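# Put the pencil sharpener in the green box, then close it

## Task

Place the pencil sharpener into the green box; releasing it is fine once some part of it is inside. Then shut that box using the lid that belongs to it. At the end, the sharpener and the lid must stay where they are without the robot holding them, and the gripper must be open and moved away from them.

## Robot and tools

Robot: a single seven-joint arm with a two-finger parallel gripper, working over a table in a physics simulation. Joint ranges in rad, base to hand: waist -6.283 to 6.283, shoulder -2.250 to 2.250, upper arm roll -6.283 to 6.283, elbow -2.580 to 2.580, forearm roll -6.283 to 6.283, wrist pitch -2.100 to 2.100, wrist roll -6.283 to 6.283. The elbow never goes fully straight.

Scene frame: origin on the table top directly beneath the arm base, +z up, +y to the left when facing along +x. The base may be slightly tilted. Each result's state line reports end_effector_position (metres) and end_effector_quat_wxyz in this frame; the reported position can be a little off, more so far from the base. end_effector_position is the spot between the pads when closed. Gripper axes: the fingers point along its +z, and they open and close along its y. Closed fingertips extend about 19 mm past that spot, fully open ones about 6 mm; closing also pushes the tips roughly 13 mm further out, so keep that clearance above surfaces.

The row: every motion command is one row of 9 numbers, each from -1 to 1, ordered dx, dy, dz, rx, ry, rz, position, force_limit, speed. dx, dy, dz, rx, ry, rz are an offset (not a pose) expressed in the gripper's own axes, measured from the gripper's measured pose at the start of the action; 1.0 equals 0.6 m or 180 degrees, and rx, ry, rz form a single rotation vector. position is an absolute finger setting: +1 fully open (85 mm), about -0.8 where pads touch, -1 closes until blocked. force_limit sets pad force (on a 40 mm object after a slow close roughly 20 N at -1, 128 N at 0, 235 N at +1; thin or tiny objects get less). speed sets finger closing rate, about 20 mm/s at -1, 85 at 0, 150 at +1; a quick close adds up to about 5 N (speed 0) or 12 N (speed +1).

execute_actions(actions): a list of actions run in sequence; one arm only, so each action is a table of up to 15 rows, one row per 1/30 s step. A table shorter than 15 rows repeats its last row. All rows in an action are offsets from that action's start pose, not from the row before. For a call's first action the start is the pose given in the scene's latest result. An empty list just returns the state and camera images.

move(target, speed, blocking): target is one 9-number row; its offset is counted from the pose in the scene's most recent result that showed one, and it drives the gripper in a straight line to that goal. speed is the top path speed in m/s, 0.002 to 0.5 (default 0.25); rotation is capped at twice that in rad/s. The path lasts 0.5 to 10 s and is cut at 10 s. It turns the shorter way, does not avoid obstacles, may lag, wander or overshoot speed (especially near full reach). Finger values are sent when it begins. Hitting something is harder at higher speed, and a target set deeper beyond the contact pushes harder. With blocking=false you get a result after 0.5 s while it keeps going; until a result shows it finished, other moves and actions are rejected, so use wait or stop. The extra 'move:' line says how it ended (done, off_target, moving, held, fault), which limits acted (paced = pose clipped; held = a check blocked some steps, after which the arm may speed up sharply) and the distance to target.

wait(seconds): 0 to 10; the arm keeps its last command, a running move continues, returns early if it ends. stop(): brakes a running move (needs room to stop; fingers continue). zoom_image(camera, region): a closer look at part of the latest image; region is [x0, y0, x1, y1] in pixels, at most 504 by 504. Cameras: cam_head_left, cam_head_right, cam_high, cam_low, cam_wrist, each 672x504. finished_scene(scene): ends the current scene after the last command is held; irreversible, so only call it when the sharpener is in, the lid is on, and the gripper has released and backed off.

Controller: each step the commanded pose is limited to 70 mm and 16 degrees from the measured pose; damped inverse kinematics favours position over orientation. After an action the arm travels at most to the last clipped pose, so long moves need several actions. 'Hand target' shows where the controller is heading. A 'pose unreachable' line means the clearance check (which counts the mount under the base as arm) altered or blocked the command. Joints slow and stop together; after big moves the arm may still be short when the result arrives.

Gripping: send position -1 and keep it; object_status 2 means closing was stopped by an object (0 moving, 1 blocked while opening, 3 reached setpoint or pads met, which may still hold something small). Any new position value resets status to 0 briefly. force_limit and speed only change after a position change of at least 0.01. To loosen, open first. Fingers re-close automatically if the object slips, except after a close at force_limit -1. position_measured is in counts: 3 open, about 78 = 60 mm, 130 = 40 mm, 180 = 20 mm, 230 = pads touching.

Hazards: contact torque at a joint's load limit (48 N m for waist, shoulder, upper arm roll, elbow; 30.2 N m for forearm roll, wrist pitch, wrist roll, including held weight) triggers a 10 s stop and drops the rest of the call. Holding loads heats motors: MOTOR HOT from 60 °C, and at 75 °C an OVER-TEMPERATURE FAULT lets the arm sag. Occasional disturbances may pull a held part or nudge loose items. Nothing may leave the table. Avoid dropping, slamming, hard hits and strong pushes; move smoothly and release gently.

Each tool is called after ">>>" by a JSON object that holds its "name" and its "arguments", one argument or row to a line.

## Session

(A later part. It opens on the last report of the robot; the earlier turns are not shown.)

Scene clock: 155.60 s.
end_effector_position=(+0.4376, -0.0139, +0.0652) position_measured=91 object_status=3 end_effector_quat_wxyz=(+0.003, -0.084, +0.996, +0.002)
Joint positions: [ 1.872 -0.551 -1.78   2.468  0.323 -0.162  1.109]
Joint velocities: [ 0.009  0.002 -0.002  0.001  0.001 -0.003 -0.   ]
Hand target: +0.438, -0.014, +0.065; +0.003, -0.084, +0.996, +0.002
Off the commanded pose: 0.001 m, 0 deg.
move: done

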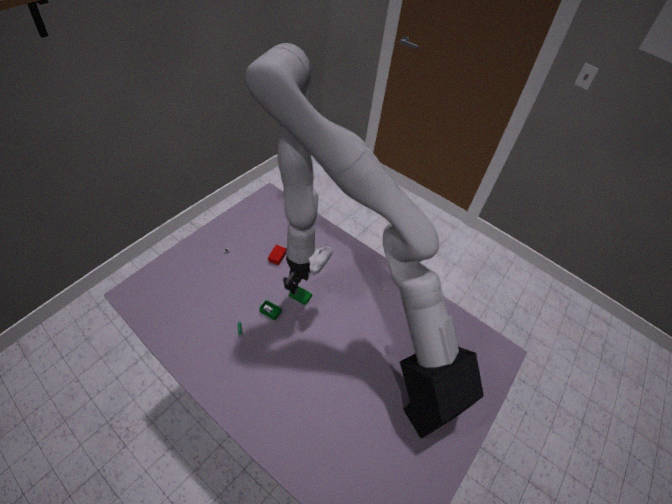

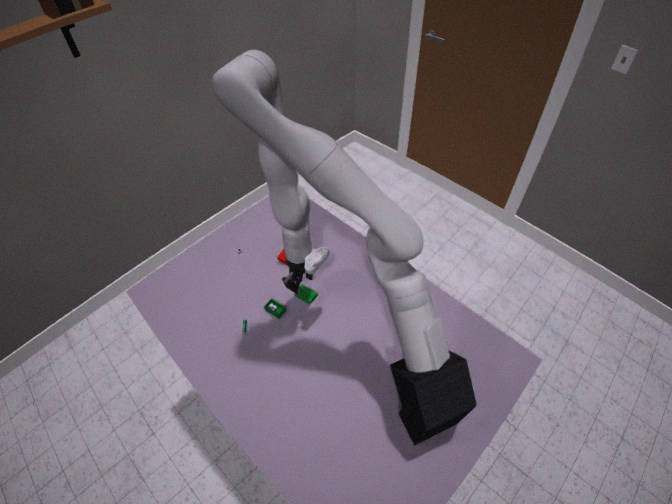

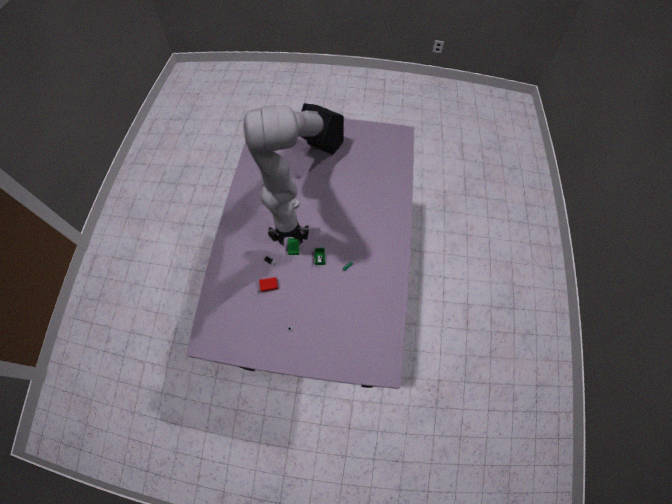

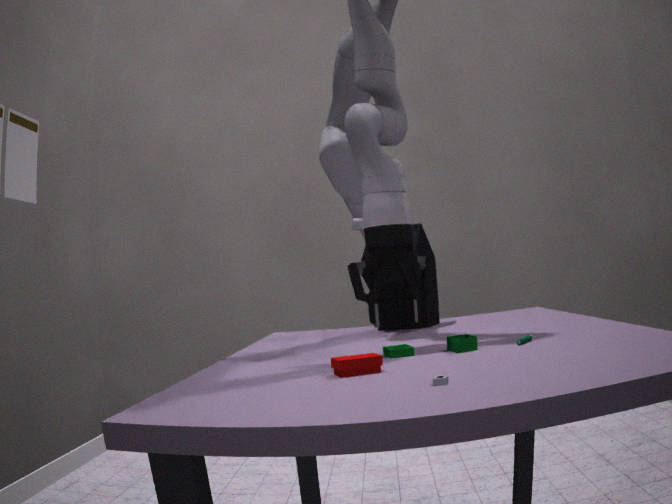

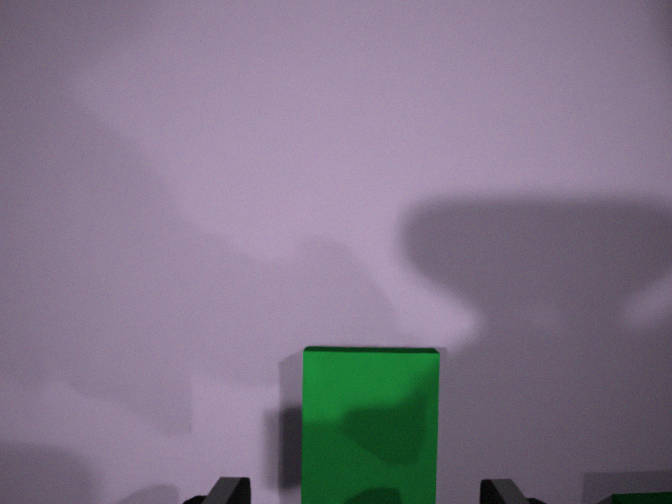

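Descend to z≈0.016, grip, lift.

>>> {"name": "move", "arguments": {
  "target": [0,0,0.082,0,0,0,0.3,0,0],
  "speed": 0.03
}}

>>> {"name": "execute_actions", "arguments": {
  "actions": [
    [[0,0,0,0,0,0,-1,-0.6,-0.5]],
    [[0,0,0,0,0,0,-1,-0.6,-0.5]],
    [[0,0,0,0,0,0,-1,-0.6,-0.5]],
    [[0,0,0,0,0,0,-1,-0.6,-0.5]]
  ]
}}

>>> {"name": "move", "arguments": {
  "target": [0,0,-0.07,0,0,0,-1,-0.6,-0.5],
  "speed": 0.04
}}

>>> {"name": "move", "arguments": {
  "target": [-0.075,0.163,0,0,0,0,-1,-0.6,-0.5],
  "speed": 0.06
}}

>>> {"name": "move", "arguments": {
  "target": [0,0,0.035,0,0,0,-1,-0.6,-0.5],
  "speed": 0.02
}}

>>> {"name": "zoom_image", "arguments": {
  "camera": "cam_low",
  "region": [400, 290, 530, 370]
}}

Scene clock: 163.77 s.
end_effector_position=(+0.4382, -0.0134, +0.0163) position_measured=91 object_status=3 end_effector_quat_wxyz=(+0.003, -0.085, +0.996, +0.002)
Joint positions: [ 2.155 -0.655 -1.978  2.445  0.341 -0.335  1.089]
Joint velocities: [ 0.011 -0.004 -0.002 -0.001  0.001 -0.004  0.001]
Hand target: +0.438, -0.014, +0.016; +0.003, -0.085, +0.996, +0.001
Off the commanded pose: 0.001 m, 0 deg.
move: done

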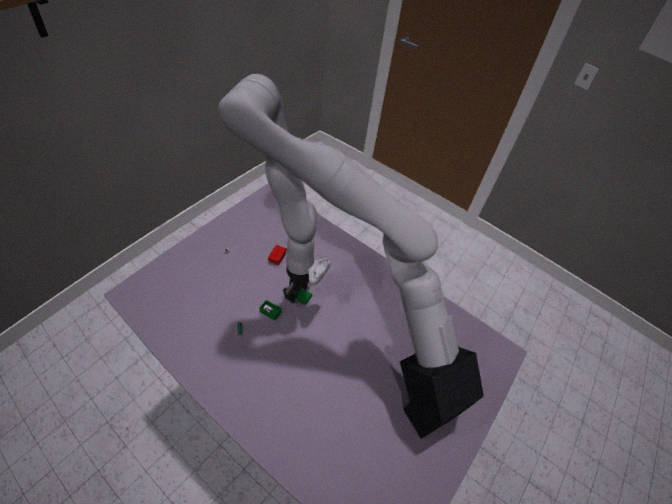

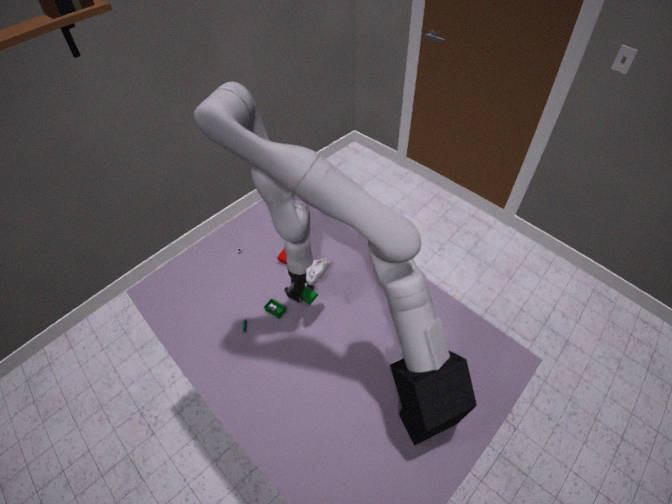

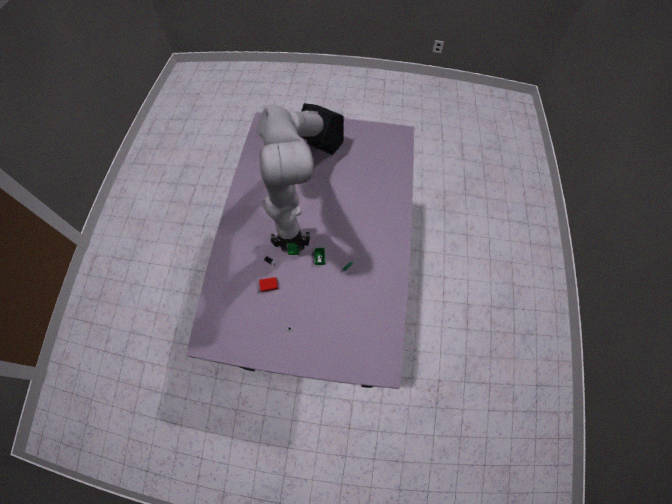

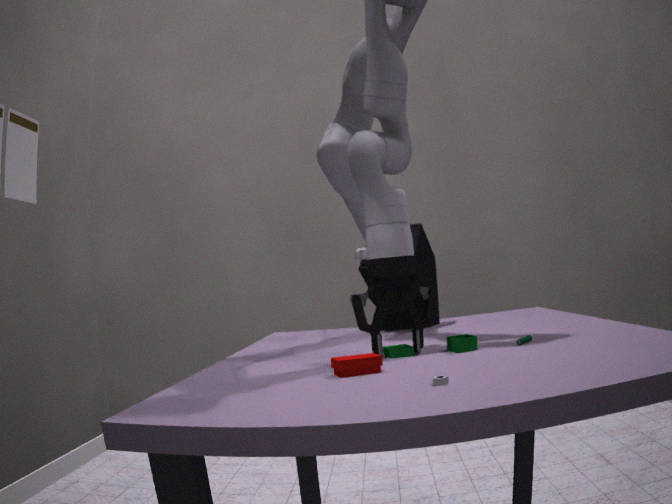

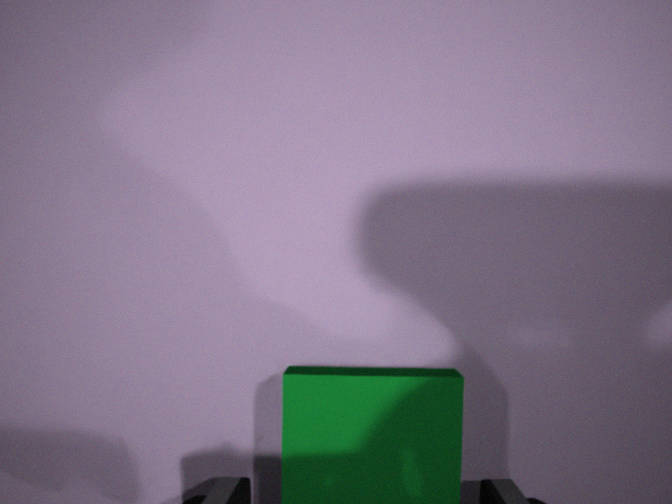

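Scene clock: 165.77 s.
end_effector_position=(+0.4382, -0.0155, +0.0177) position_measured=134 object_status=2 end_effector_quat_wxyz=(+0.004, -0.082, +0.997, +0.001)
Joint positions: [ 2.153 -0.651 -1.972  2.448  0.339 -0.334  1.089]
Joint velocities: [ 0.     0.    -0.001 -0.    -0.001  0.002 -0.   ]
Hand target: +0.438, -0.016, +0.018; +0.004, -0.082, +0.997, +0.001
Off the commanded pose: 0.000 m, 0 deg.

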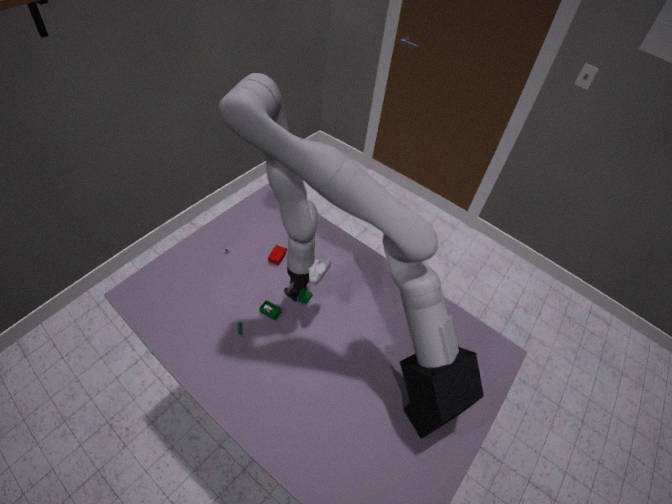

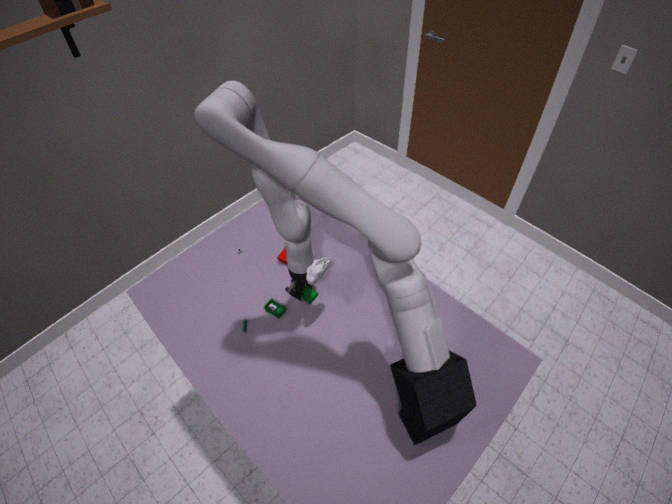

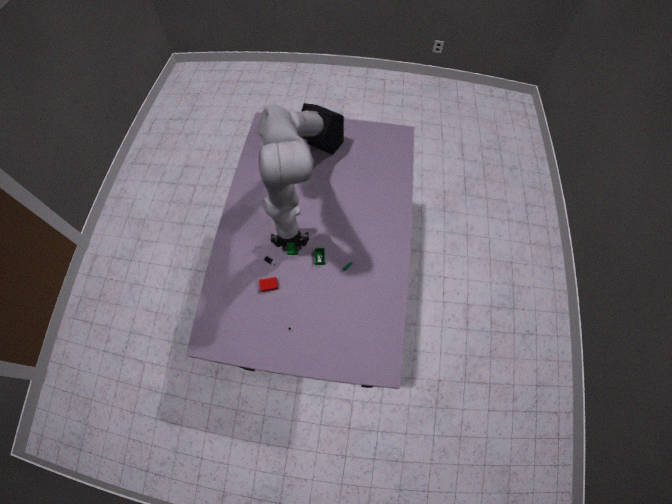

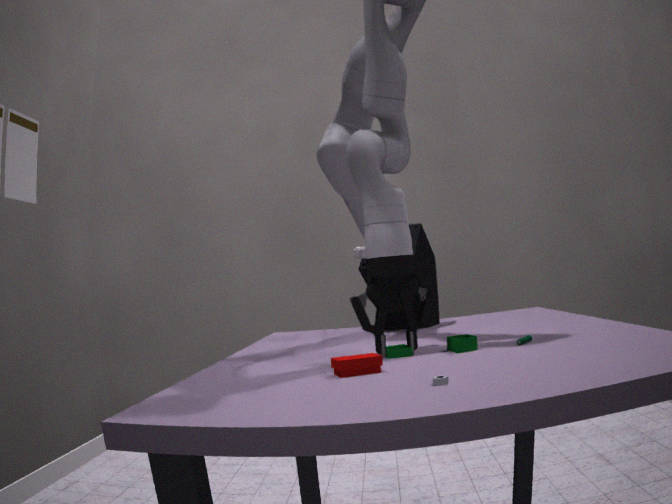

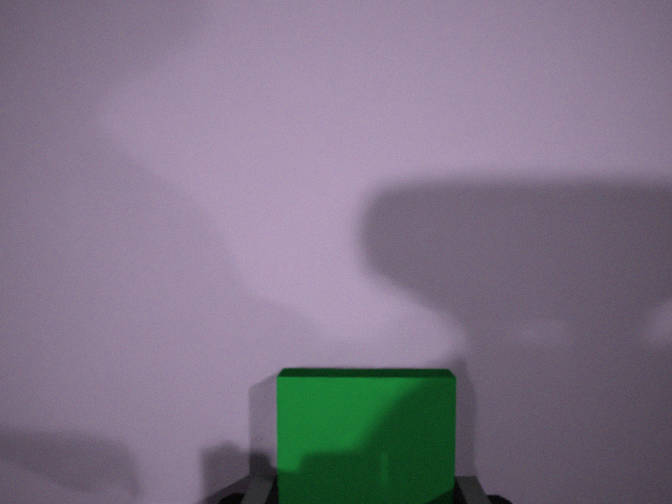

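Scene clock: 167.13 s.
end_effector_position=(+0.4376, -0.0161, +0.0594) position_measured=134 object_status=2 end_effector_quat_wxyz=(+0.003, -0.081, +0.997, +0.001)
Joint positions: [ 1.914 -0.56  -1.806  2.469  0.322 -0.188  1.11 ]
Joint velocities: [-0.014  0.003  0.002 -0.003 -0.001  0.001 -0.   ]
Hand target: +0.438, -0.016, +0.060; +0.003, -0.081, +0.997, +0.001
Off the commanded pose: 0.001 m, 0 deg.
move: done

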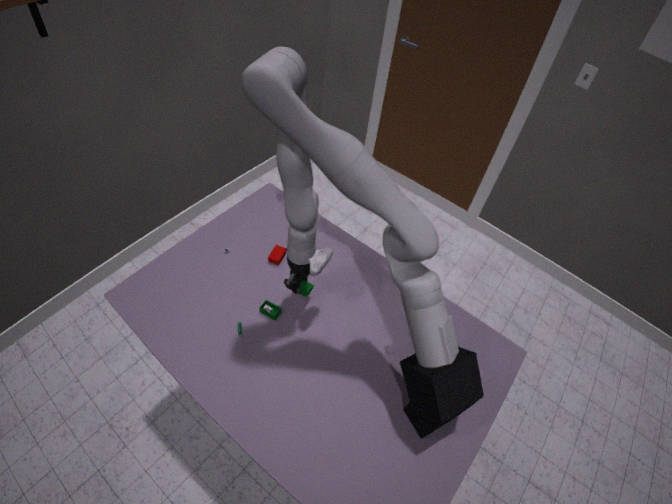

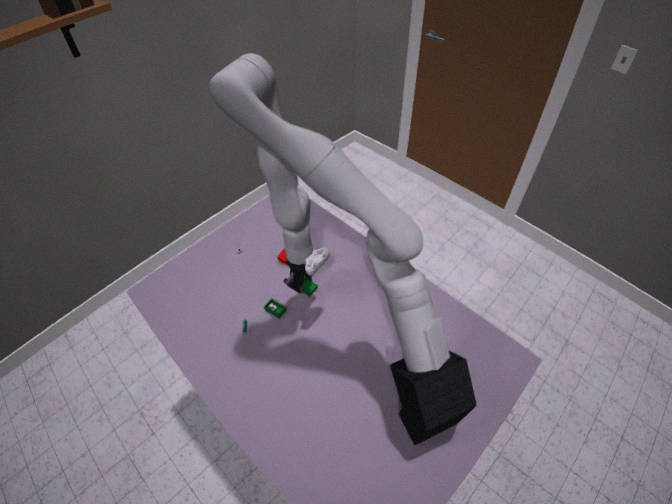

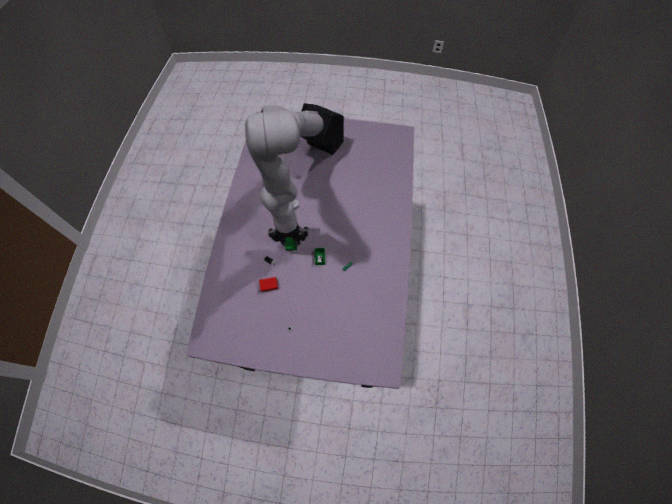

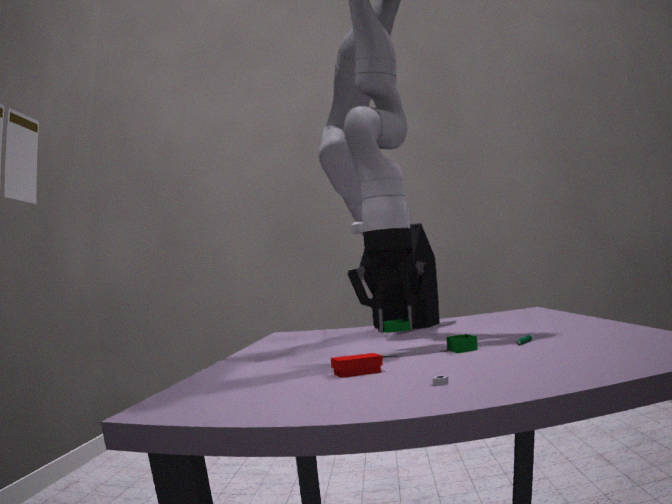

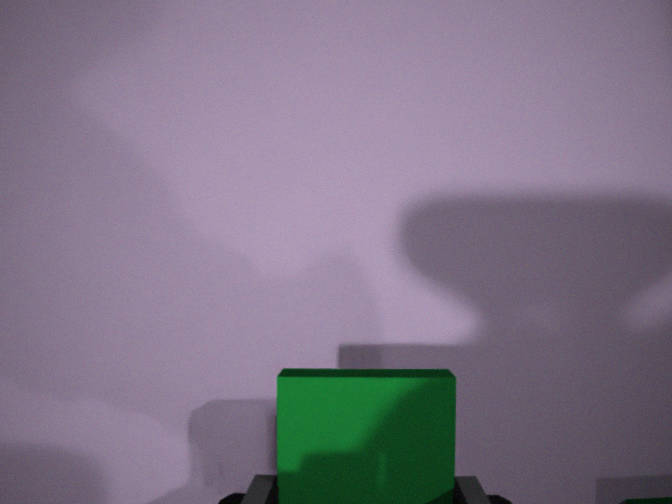

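Scene clock: 169.23 s.
end_effector_position=(+0.4658, +0.0881, +0.0599) position_measured=134 object_status=2 end_effector_quat_wxyz=(+0.003, -0.081, +0.997, +0.001)
Joint positions: [ 1.794 -0.702 -1.944  2.254  0.184  0.056  0.968]
Joint velocities: [-0.001 -0.003 -0.001 -0.004 -0.     0.001  0.002]
Hand target: +0.466, +0.088, +0.060; +0.003, -0.081, +0.997, +0.001
Off the commanded pose: 0.001 m, 0 deg.
move: done

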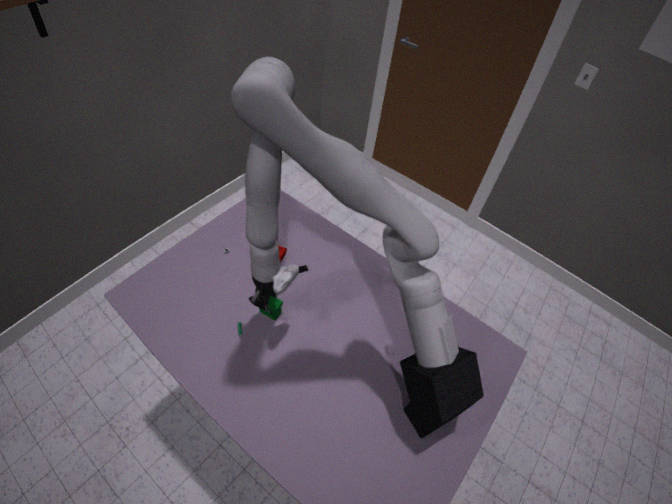

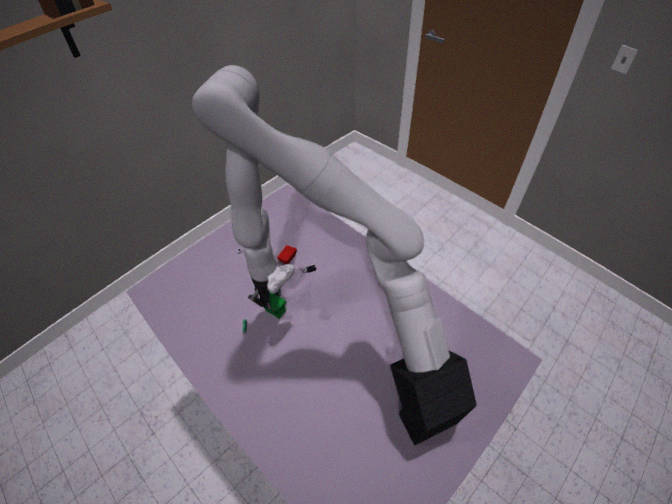

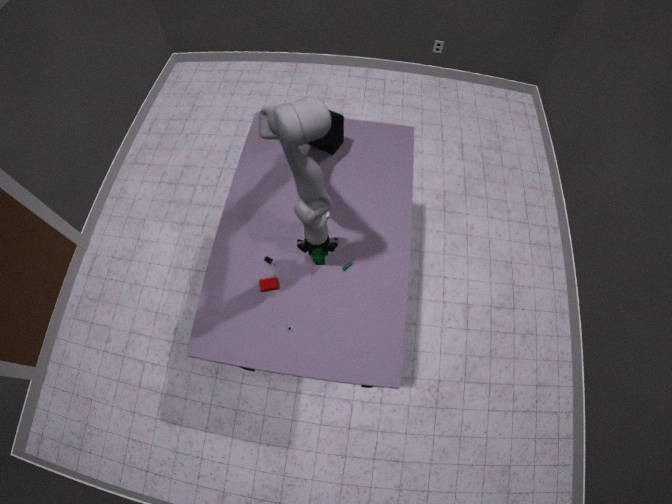

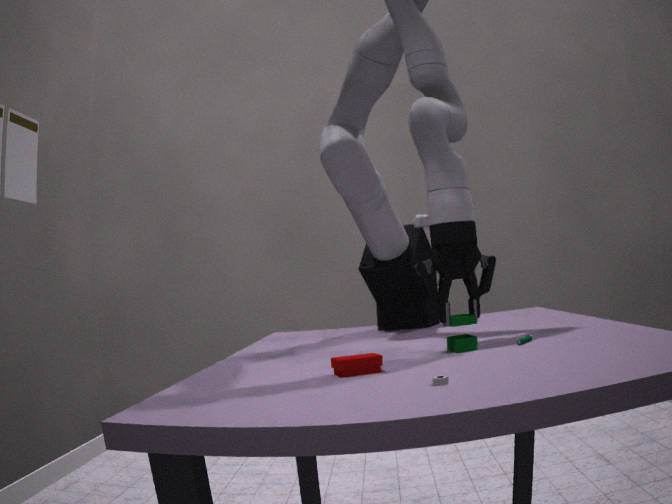

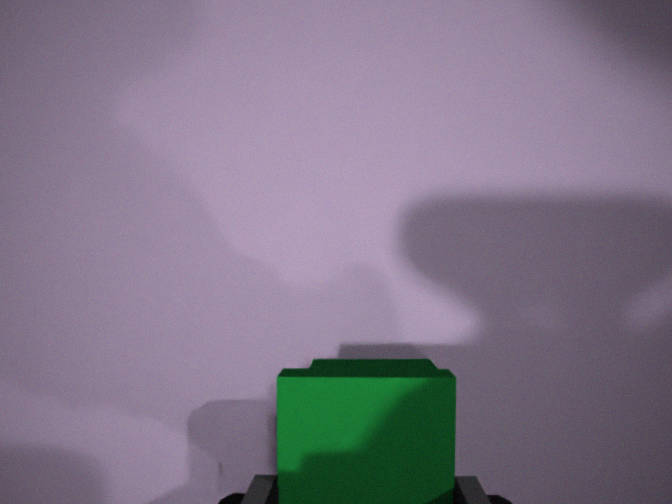

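Scene clock: 170.50 s.
end_effector_position=(+0.4659, +0.0887, +0.0393) position_measured=134 object_status=2 end_effector_quat_wxyz=(+0.003, -0.081, +0.997, +0.002)
Joint positions: [ 1.879 -0.733 -2.     2.248  0.183 -0.004  0.969]
Joint velocities: [ 0.002  0.002 -0.003  0.001 -0.    -0.002  0.001]
Hand target: +0.466, +0.088, +0.039; +0.003, -0.081, +0.997, +0.001
Off the commanded pose: 0.001 m, 0 deg.
move: done

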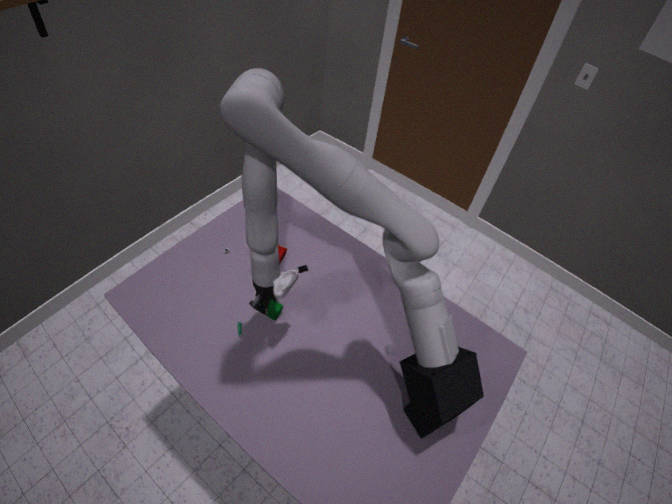

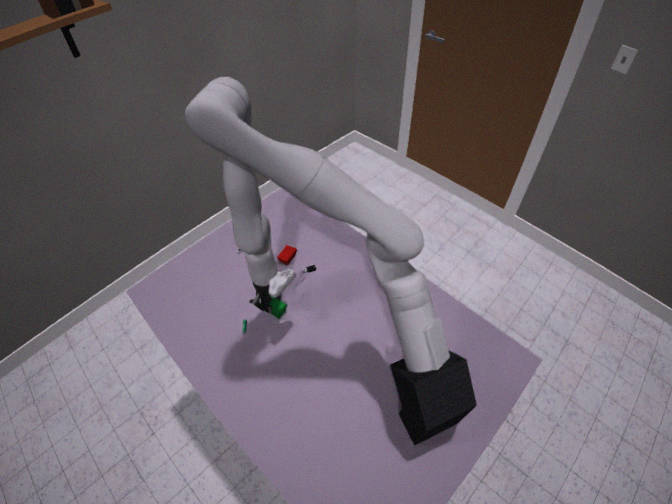

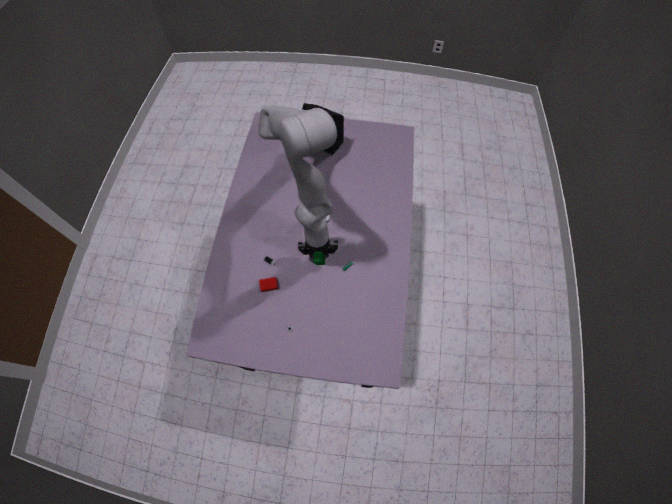

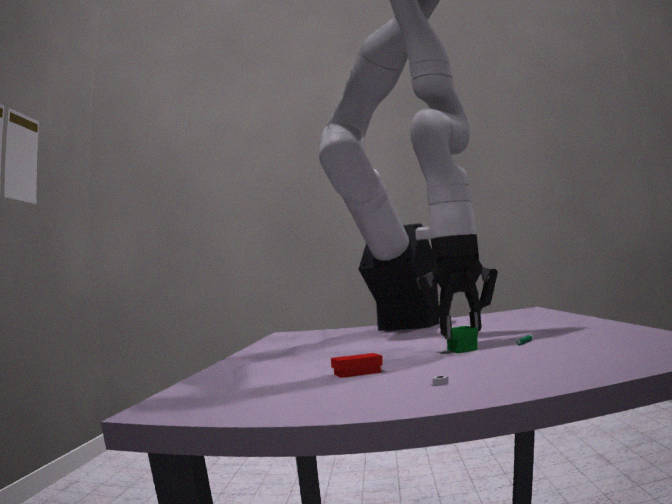

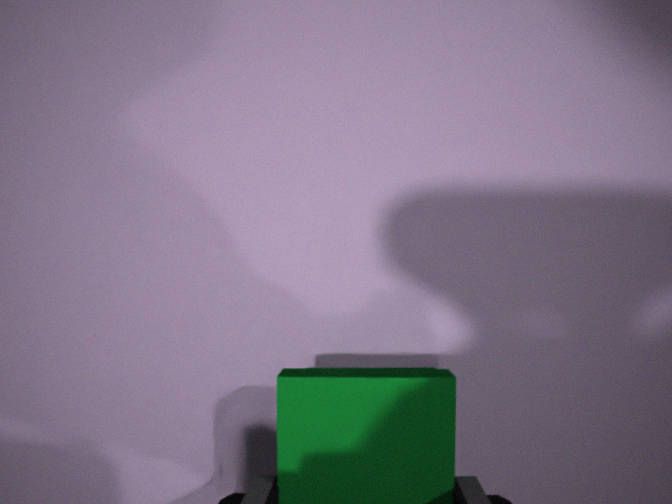

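Region (400, 290, 530, 370) of cam_low's 672x504 image, scaled by 3.877, with more detail than that image has; it fills the top 310 rows of this view, and the rest is white.

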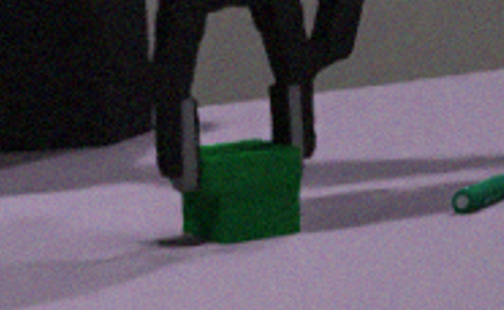

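>>> {"name": "move", "arguments": {
  "target": [0.0015,0.003,0,0,0,0,-1,-0.6,-0.5],
  "speed": 0.01
}}

>>> {"name": "move", "arguments": {
  "target": [0,0,0.018,0,0,0,-1,-0.6,-0.5],
  "speed": 0.008
}}

>>> {"name": "zoom_image", "arguments": {
  "camera": "cam_low",
  "region": [400, 290, 530, 370]
}}

Scene clock: 177.63 s.
end_effector_position=(+0.4648, +0.0904, +0.0394) position_measured=134 object_status=2 end_effector_quat_wxyz=(+0.003, -0.081, +0.997, +0.002)
Joint positions: [ 1.876 -0.737 -2.001  2.249  0.18  -0.004  0.966]
Joint velocities: [-0.001 -0.002 -0.     0.001 -0.     0.001  0.002]
Hand target: +0.465, +0.090, +0.039; +0.003, -0.081, +0.997, +0.002
Off the commanded pose: 0.000 m, 0 deg.
move: done

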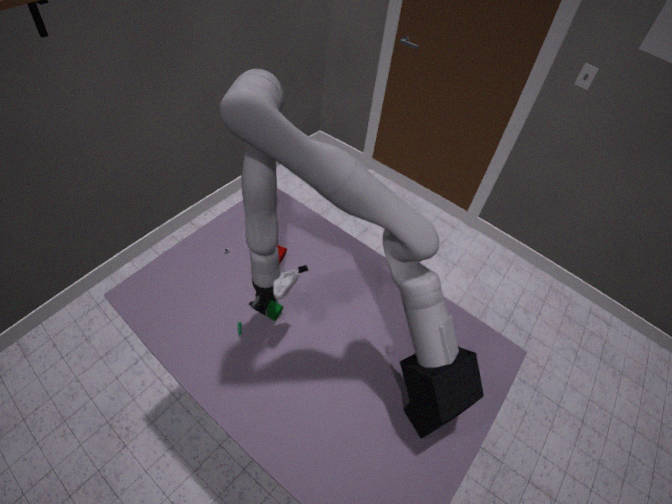

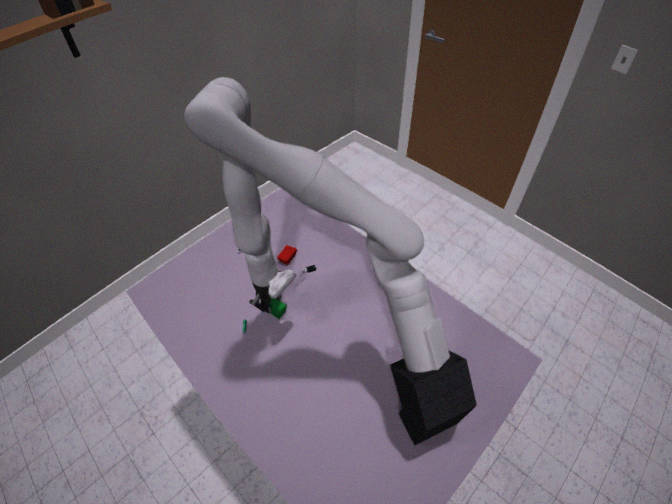

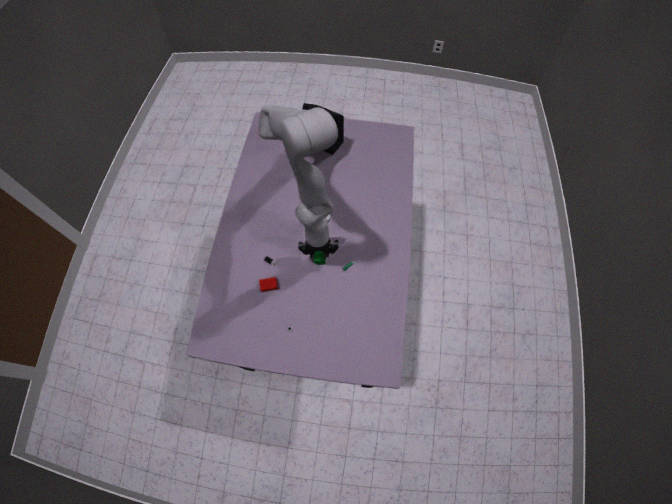

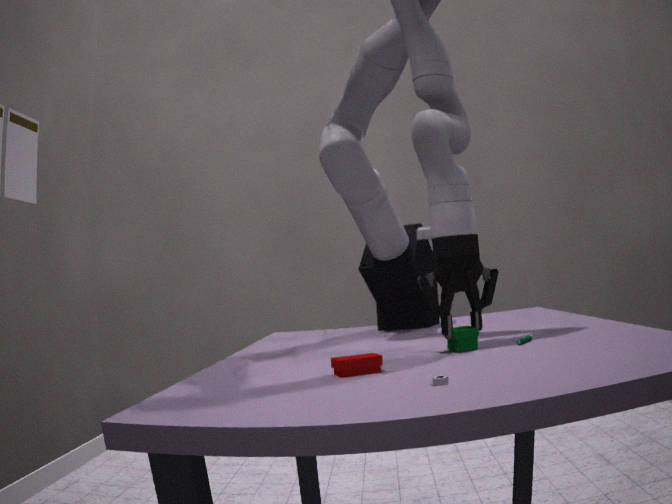

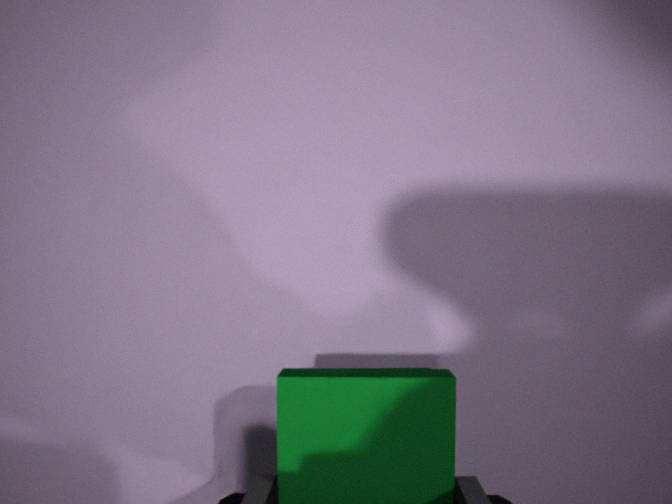

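Scene clock: 179.20 s.
end_effector_position=(+0.4651, +0.0916, +0.0344) position_measured=134 object_status=2 end_effector_quat_wxyz=(+0.004, -0.079, +0.997, +0.007)
Joint positions: [ 1.901 -0.738 -2.019  2.25   0.181 -0.028  0.966]
Joint velocities: [ 0.003  0.001 -0.001  0.001  0.001 -0.003 -0.   ]
Hand target: +0.465, +0.090, +0.029; +0.003, -0.081, +0.997, +0.002
Off the commanded pose: 0.006 m, 1 deg.
move: off_target

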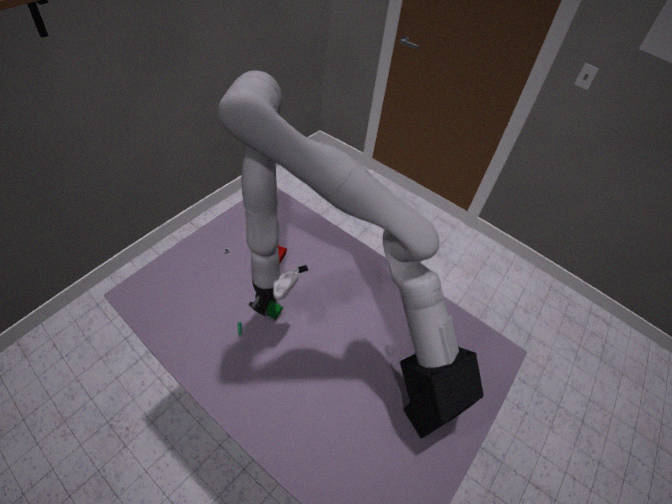

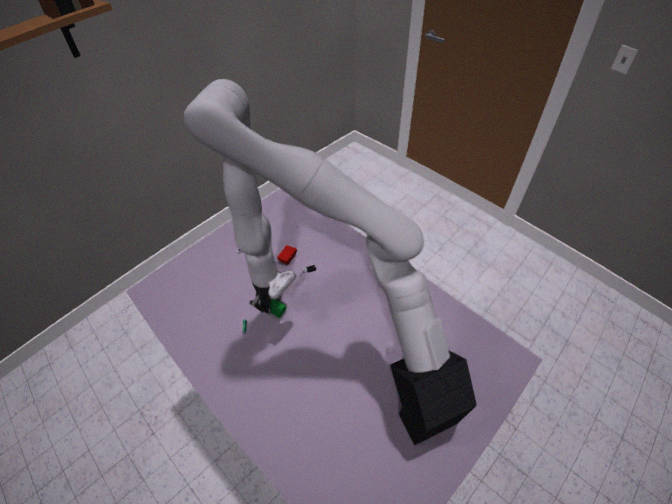

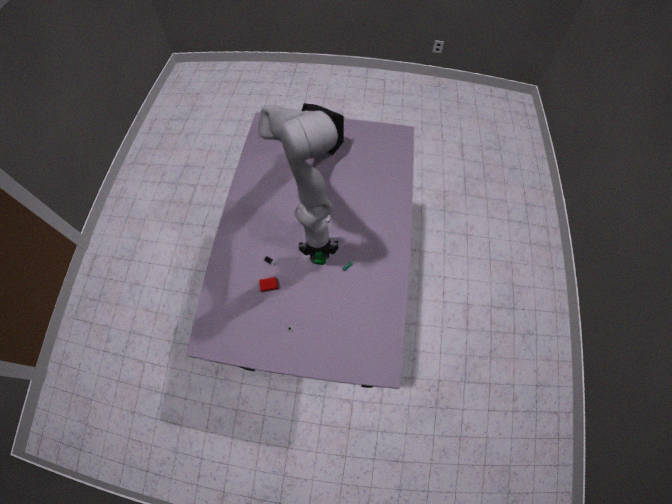

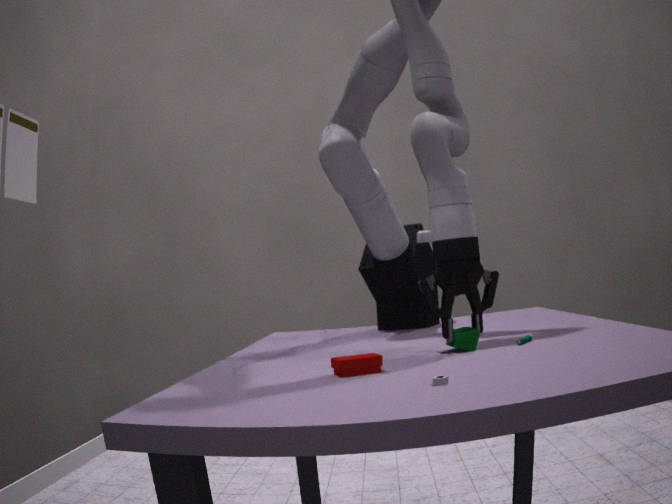

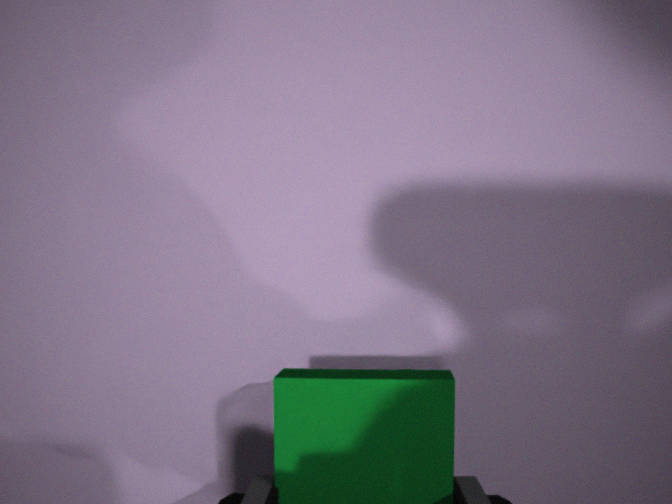

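Region (400, 290, 530, 370) of cam_low's 672x504 image, scaled by 3.877, with more detail than that image has; it fills the top 310 rows of this view, and the rest is white.

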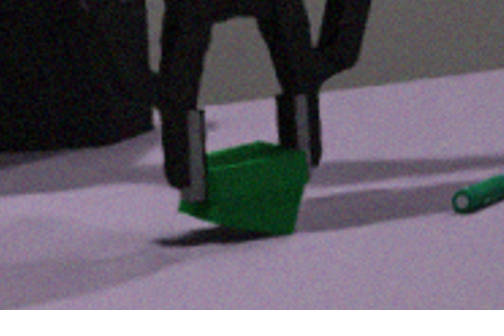

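>>> {"name": "move", "arguments": {
  "target": [0,0,-0.03,0,0,0,-1,-0.6,-0.5],
  "speed": 0.015
}}

>>> {"name": "zoom_image", "arguments": {
  "camera": "cam_low",
  "region": [400, 290, 530, 370]
}}

Scene clock: 186.57 s.
end_effector_position=(+0.4649, +0.0912, +0.0522) position_measured=134 object_status=2 end_effector_quat_wxyz=(+0.004, -0.078, +0.997, +0.007)
Joint positions: [ 1.828 -0.71  -1.971  2.257  0.18   0.022  0.966]
Joint velocities: [-0.006  0.001  0.001  0.    -0.001  0.002 -0.002]
Hand target: +0.465, +0.091, +0.052; +0.004, -0.078, +0.997, +0.007
Off the commanded pose: 0.000 m, 0 deg.
move: done

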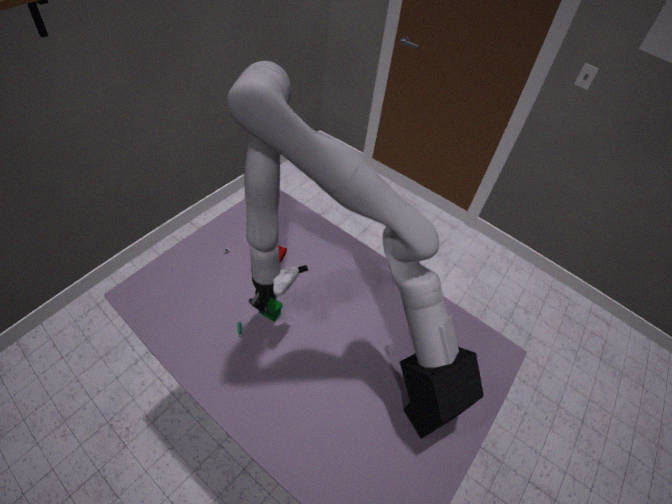

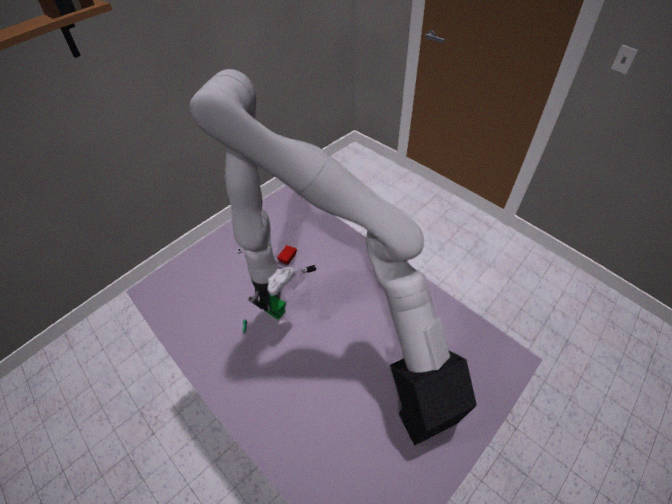

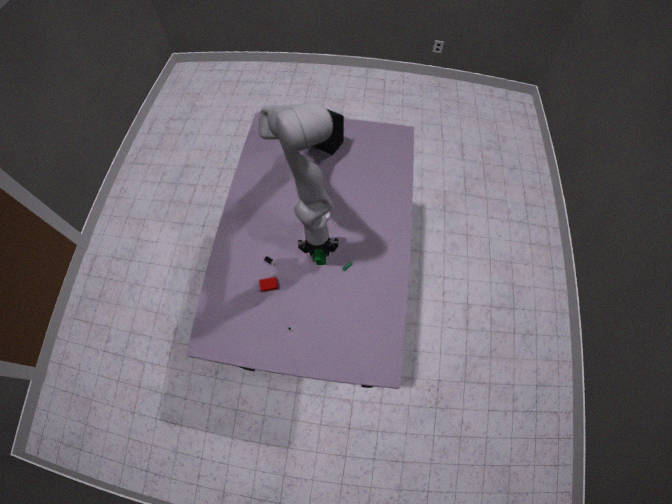

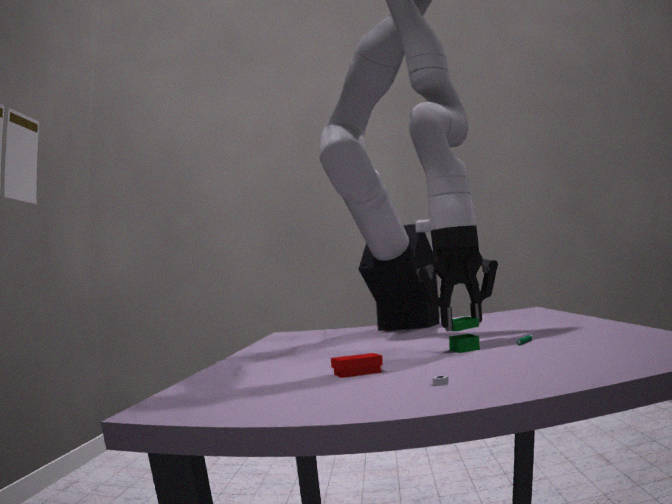

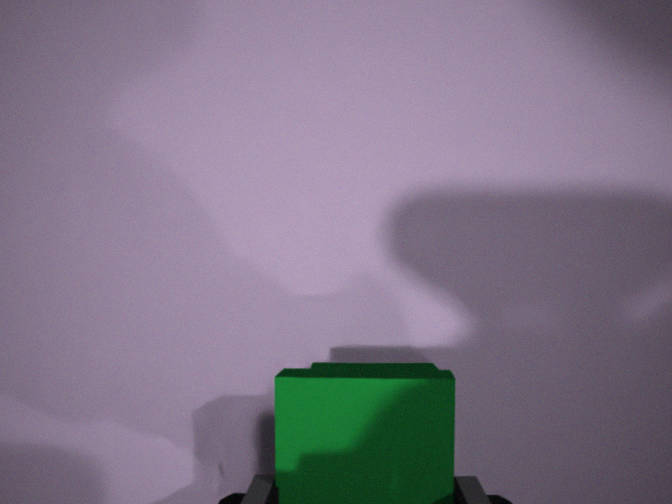

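Region (400, 290, 530, 370) of cam_low's 672x504 image, scaled by 3.877, with more detail than that image has; it fills the top 310 rows of this view, and the rest is white.

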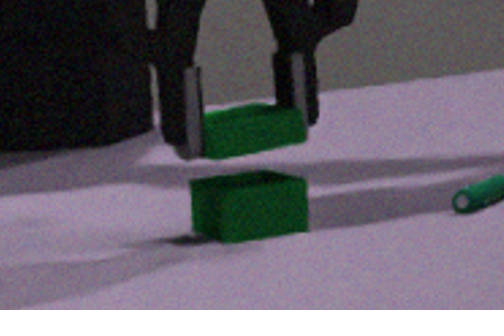

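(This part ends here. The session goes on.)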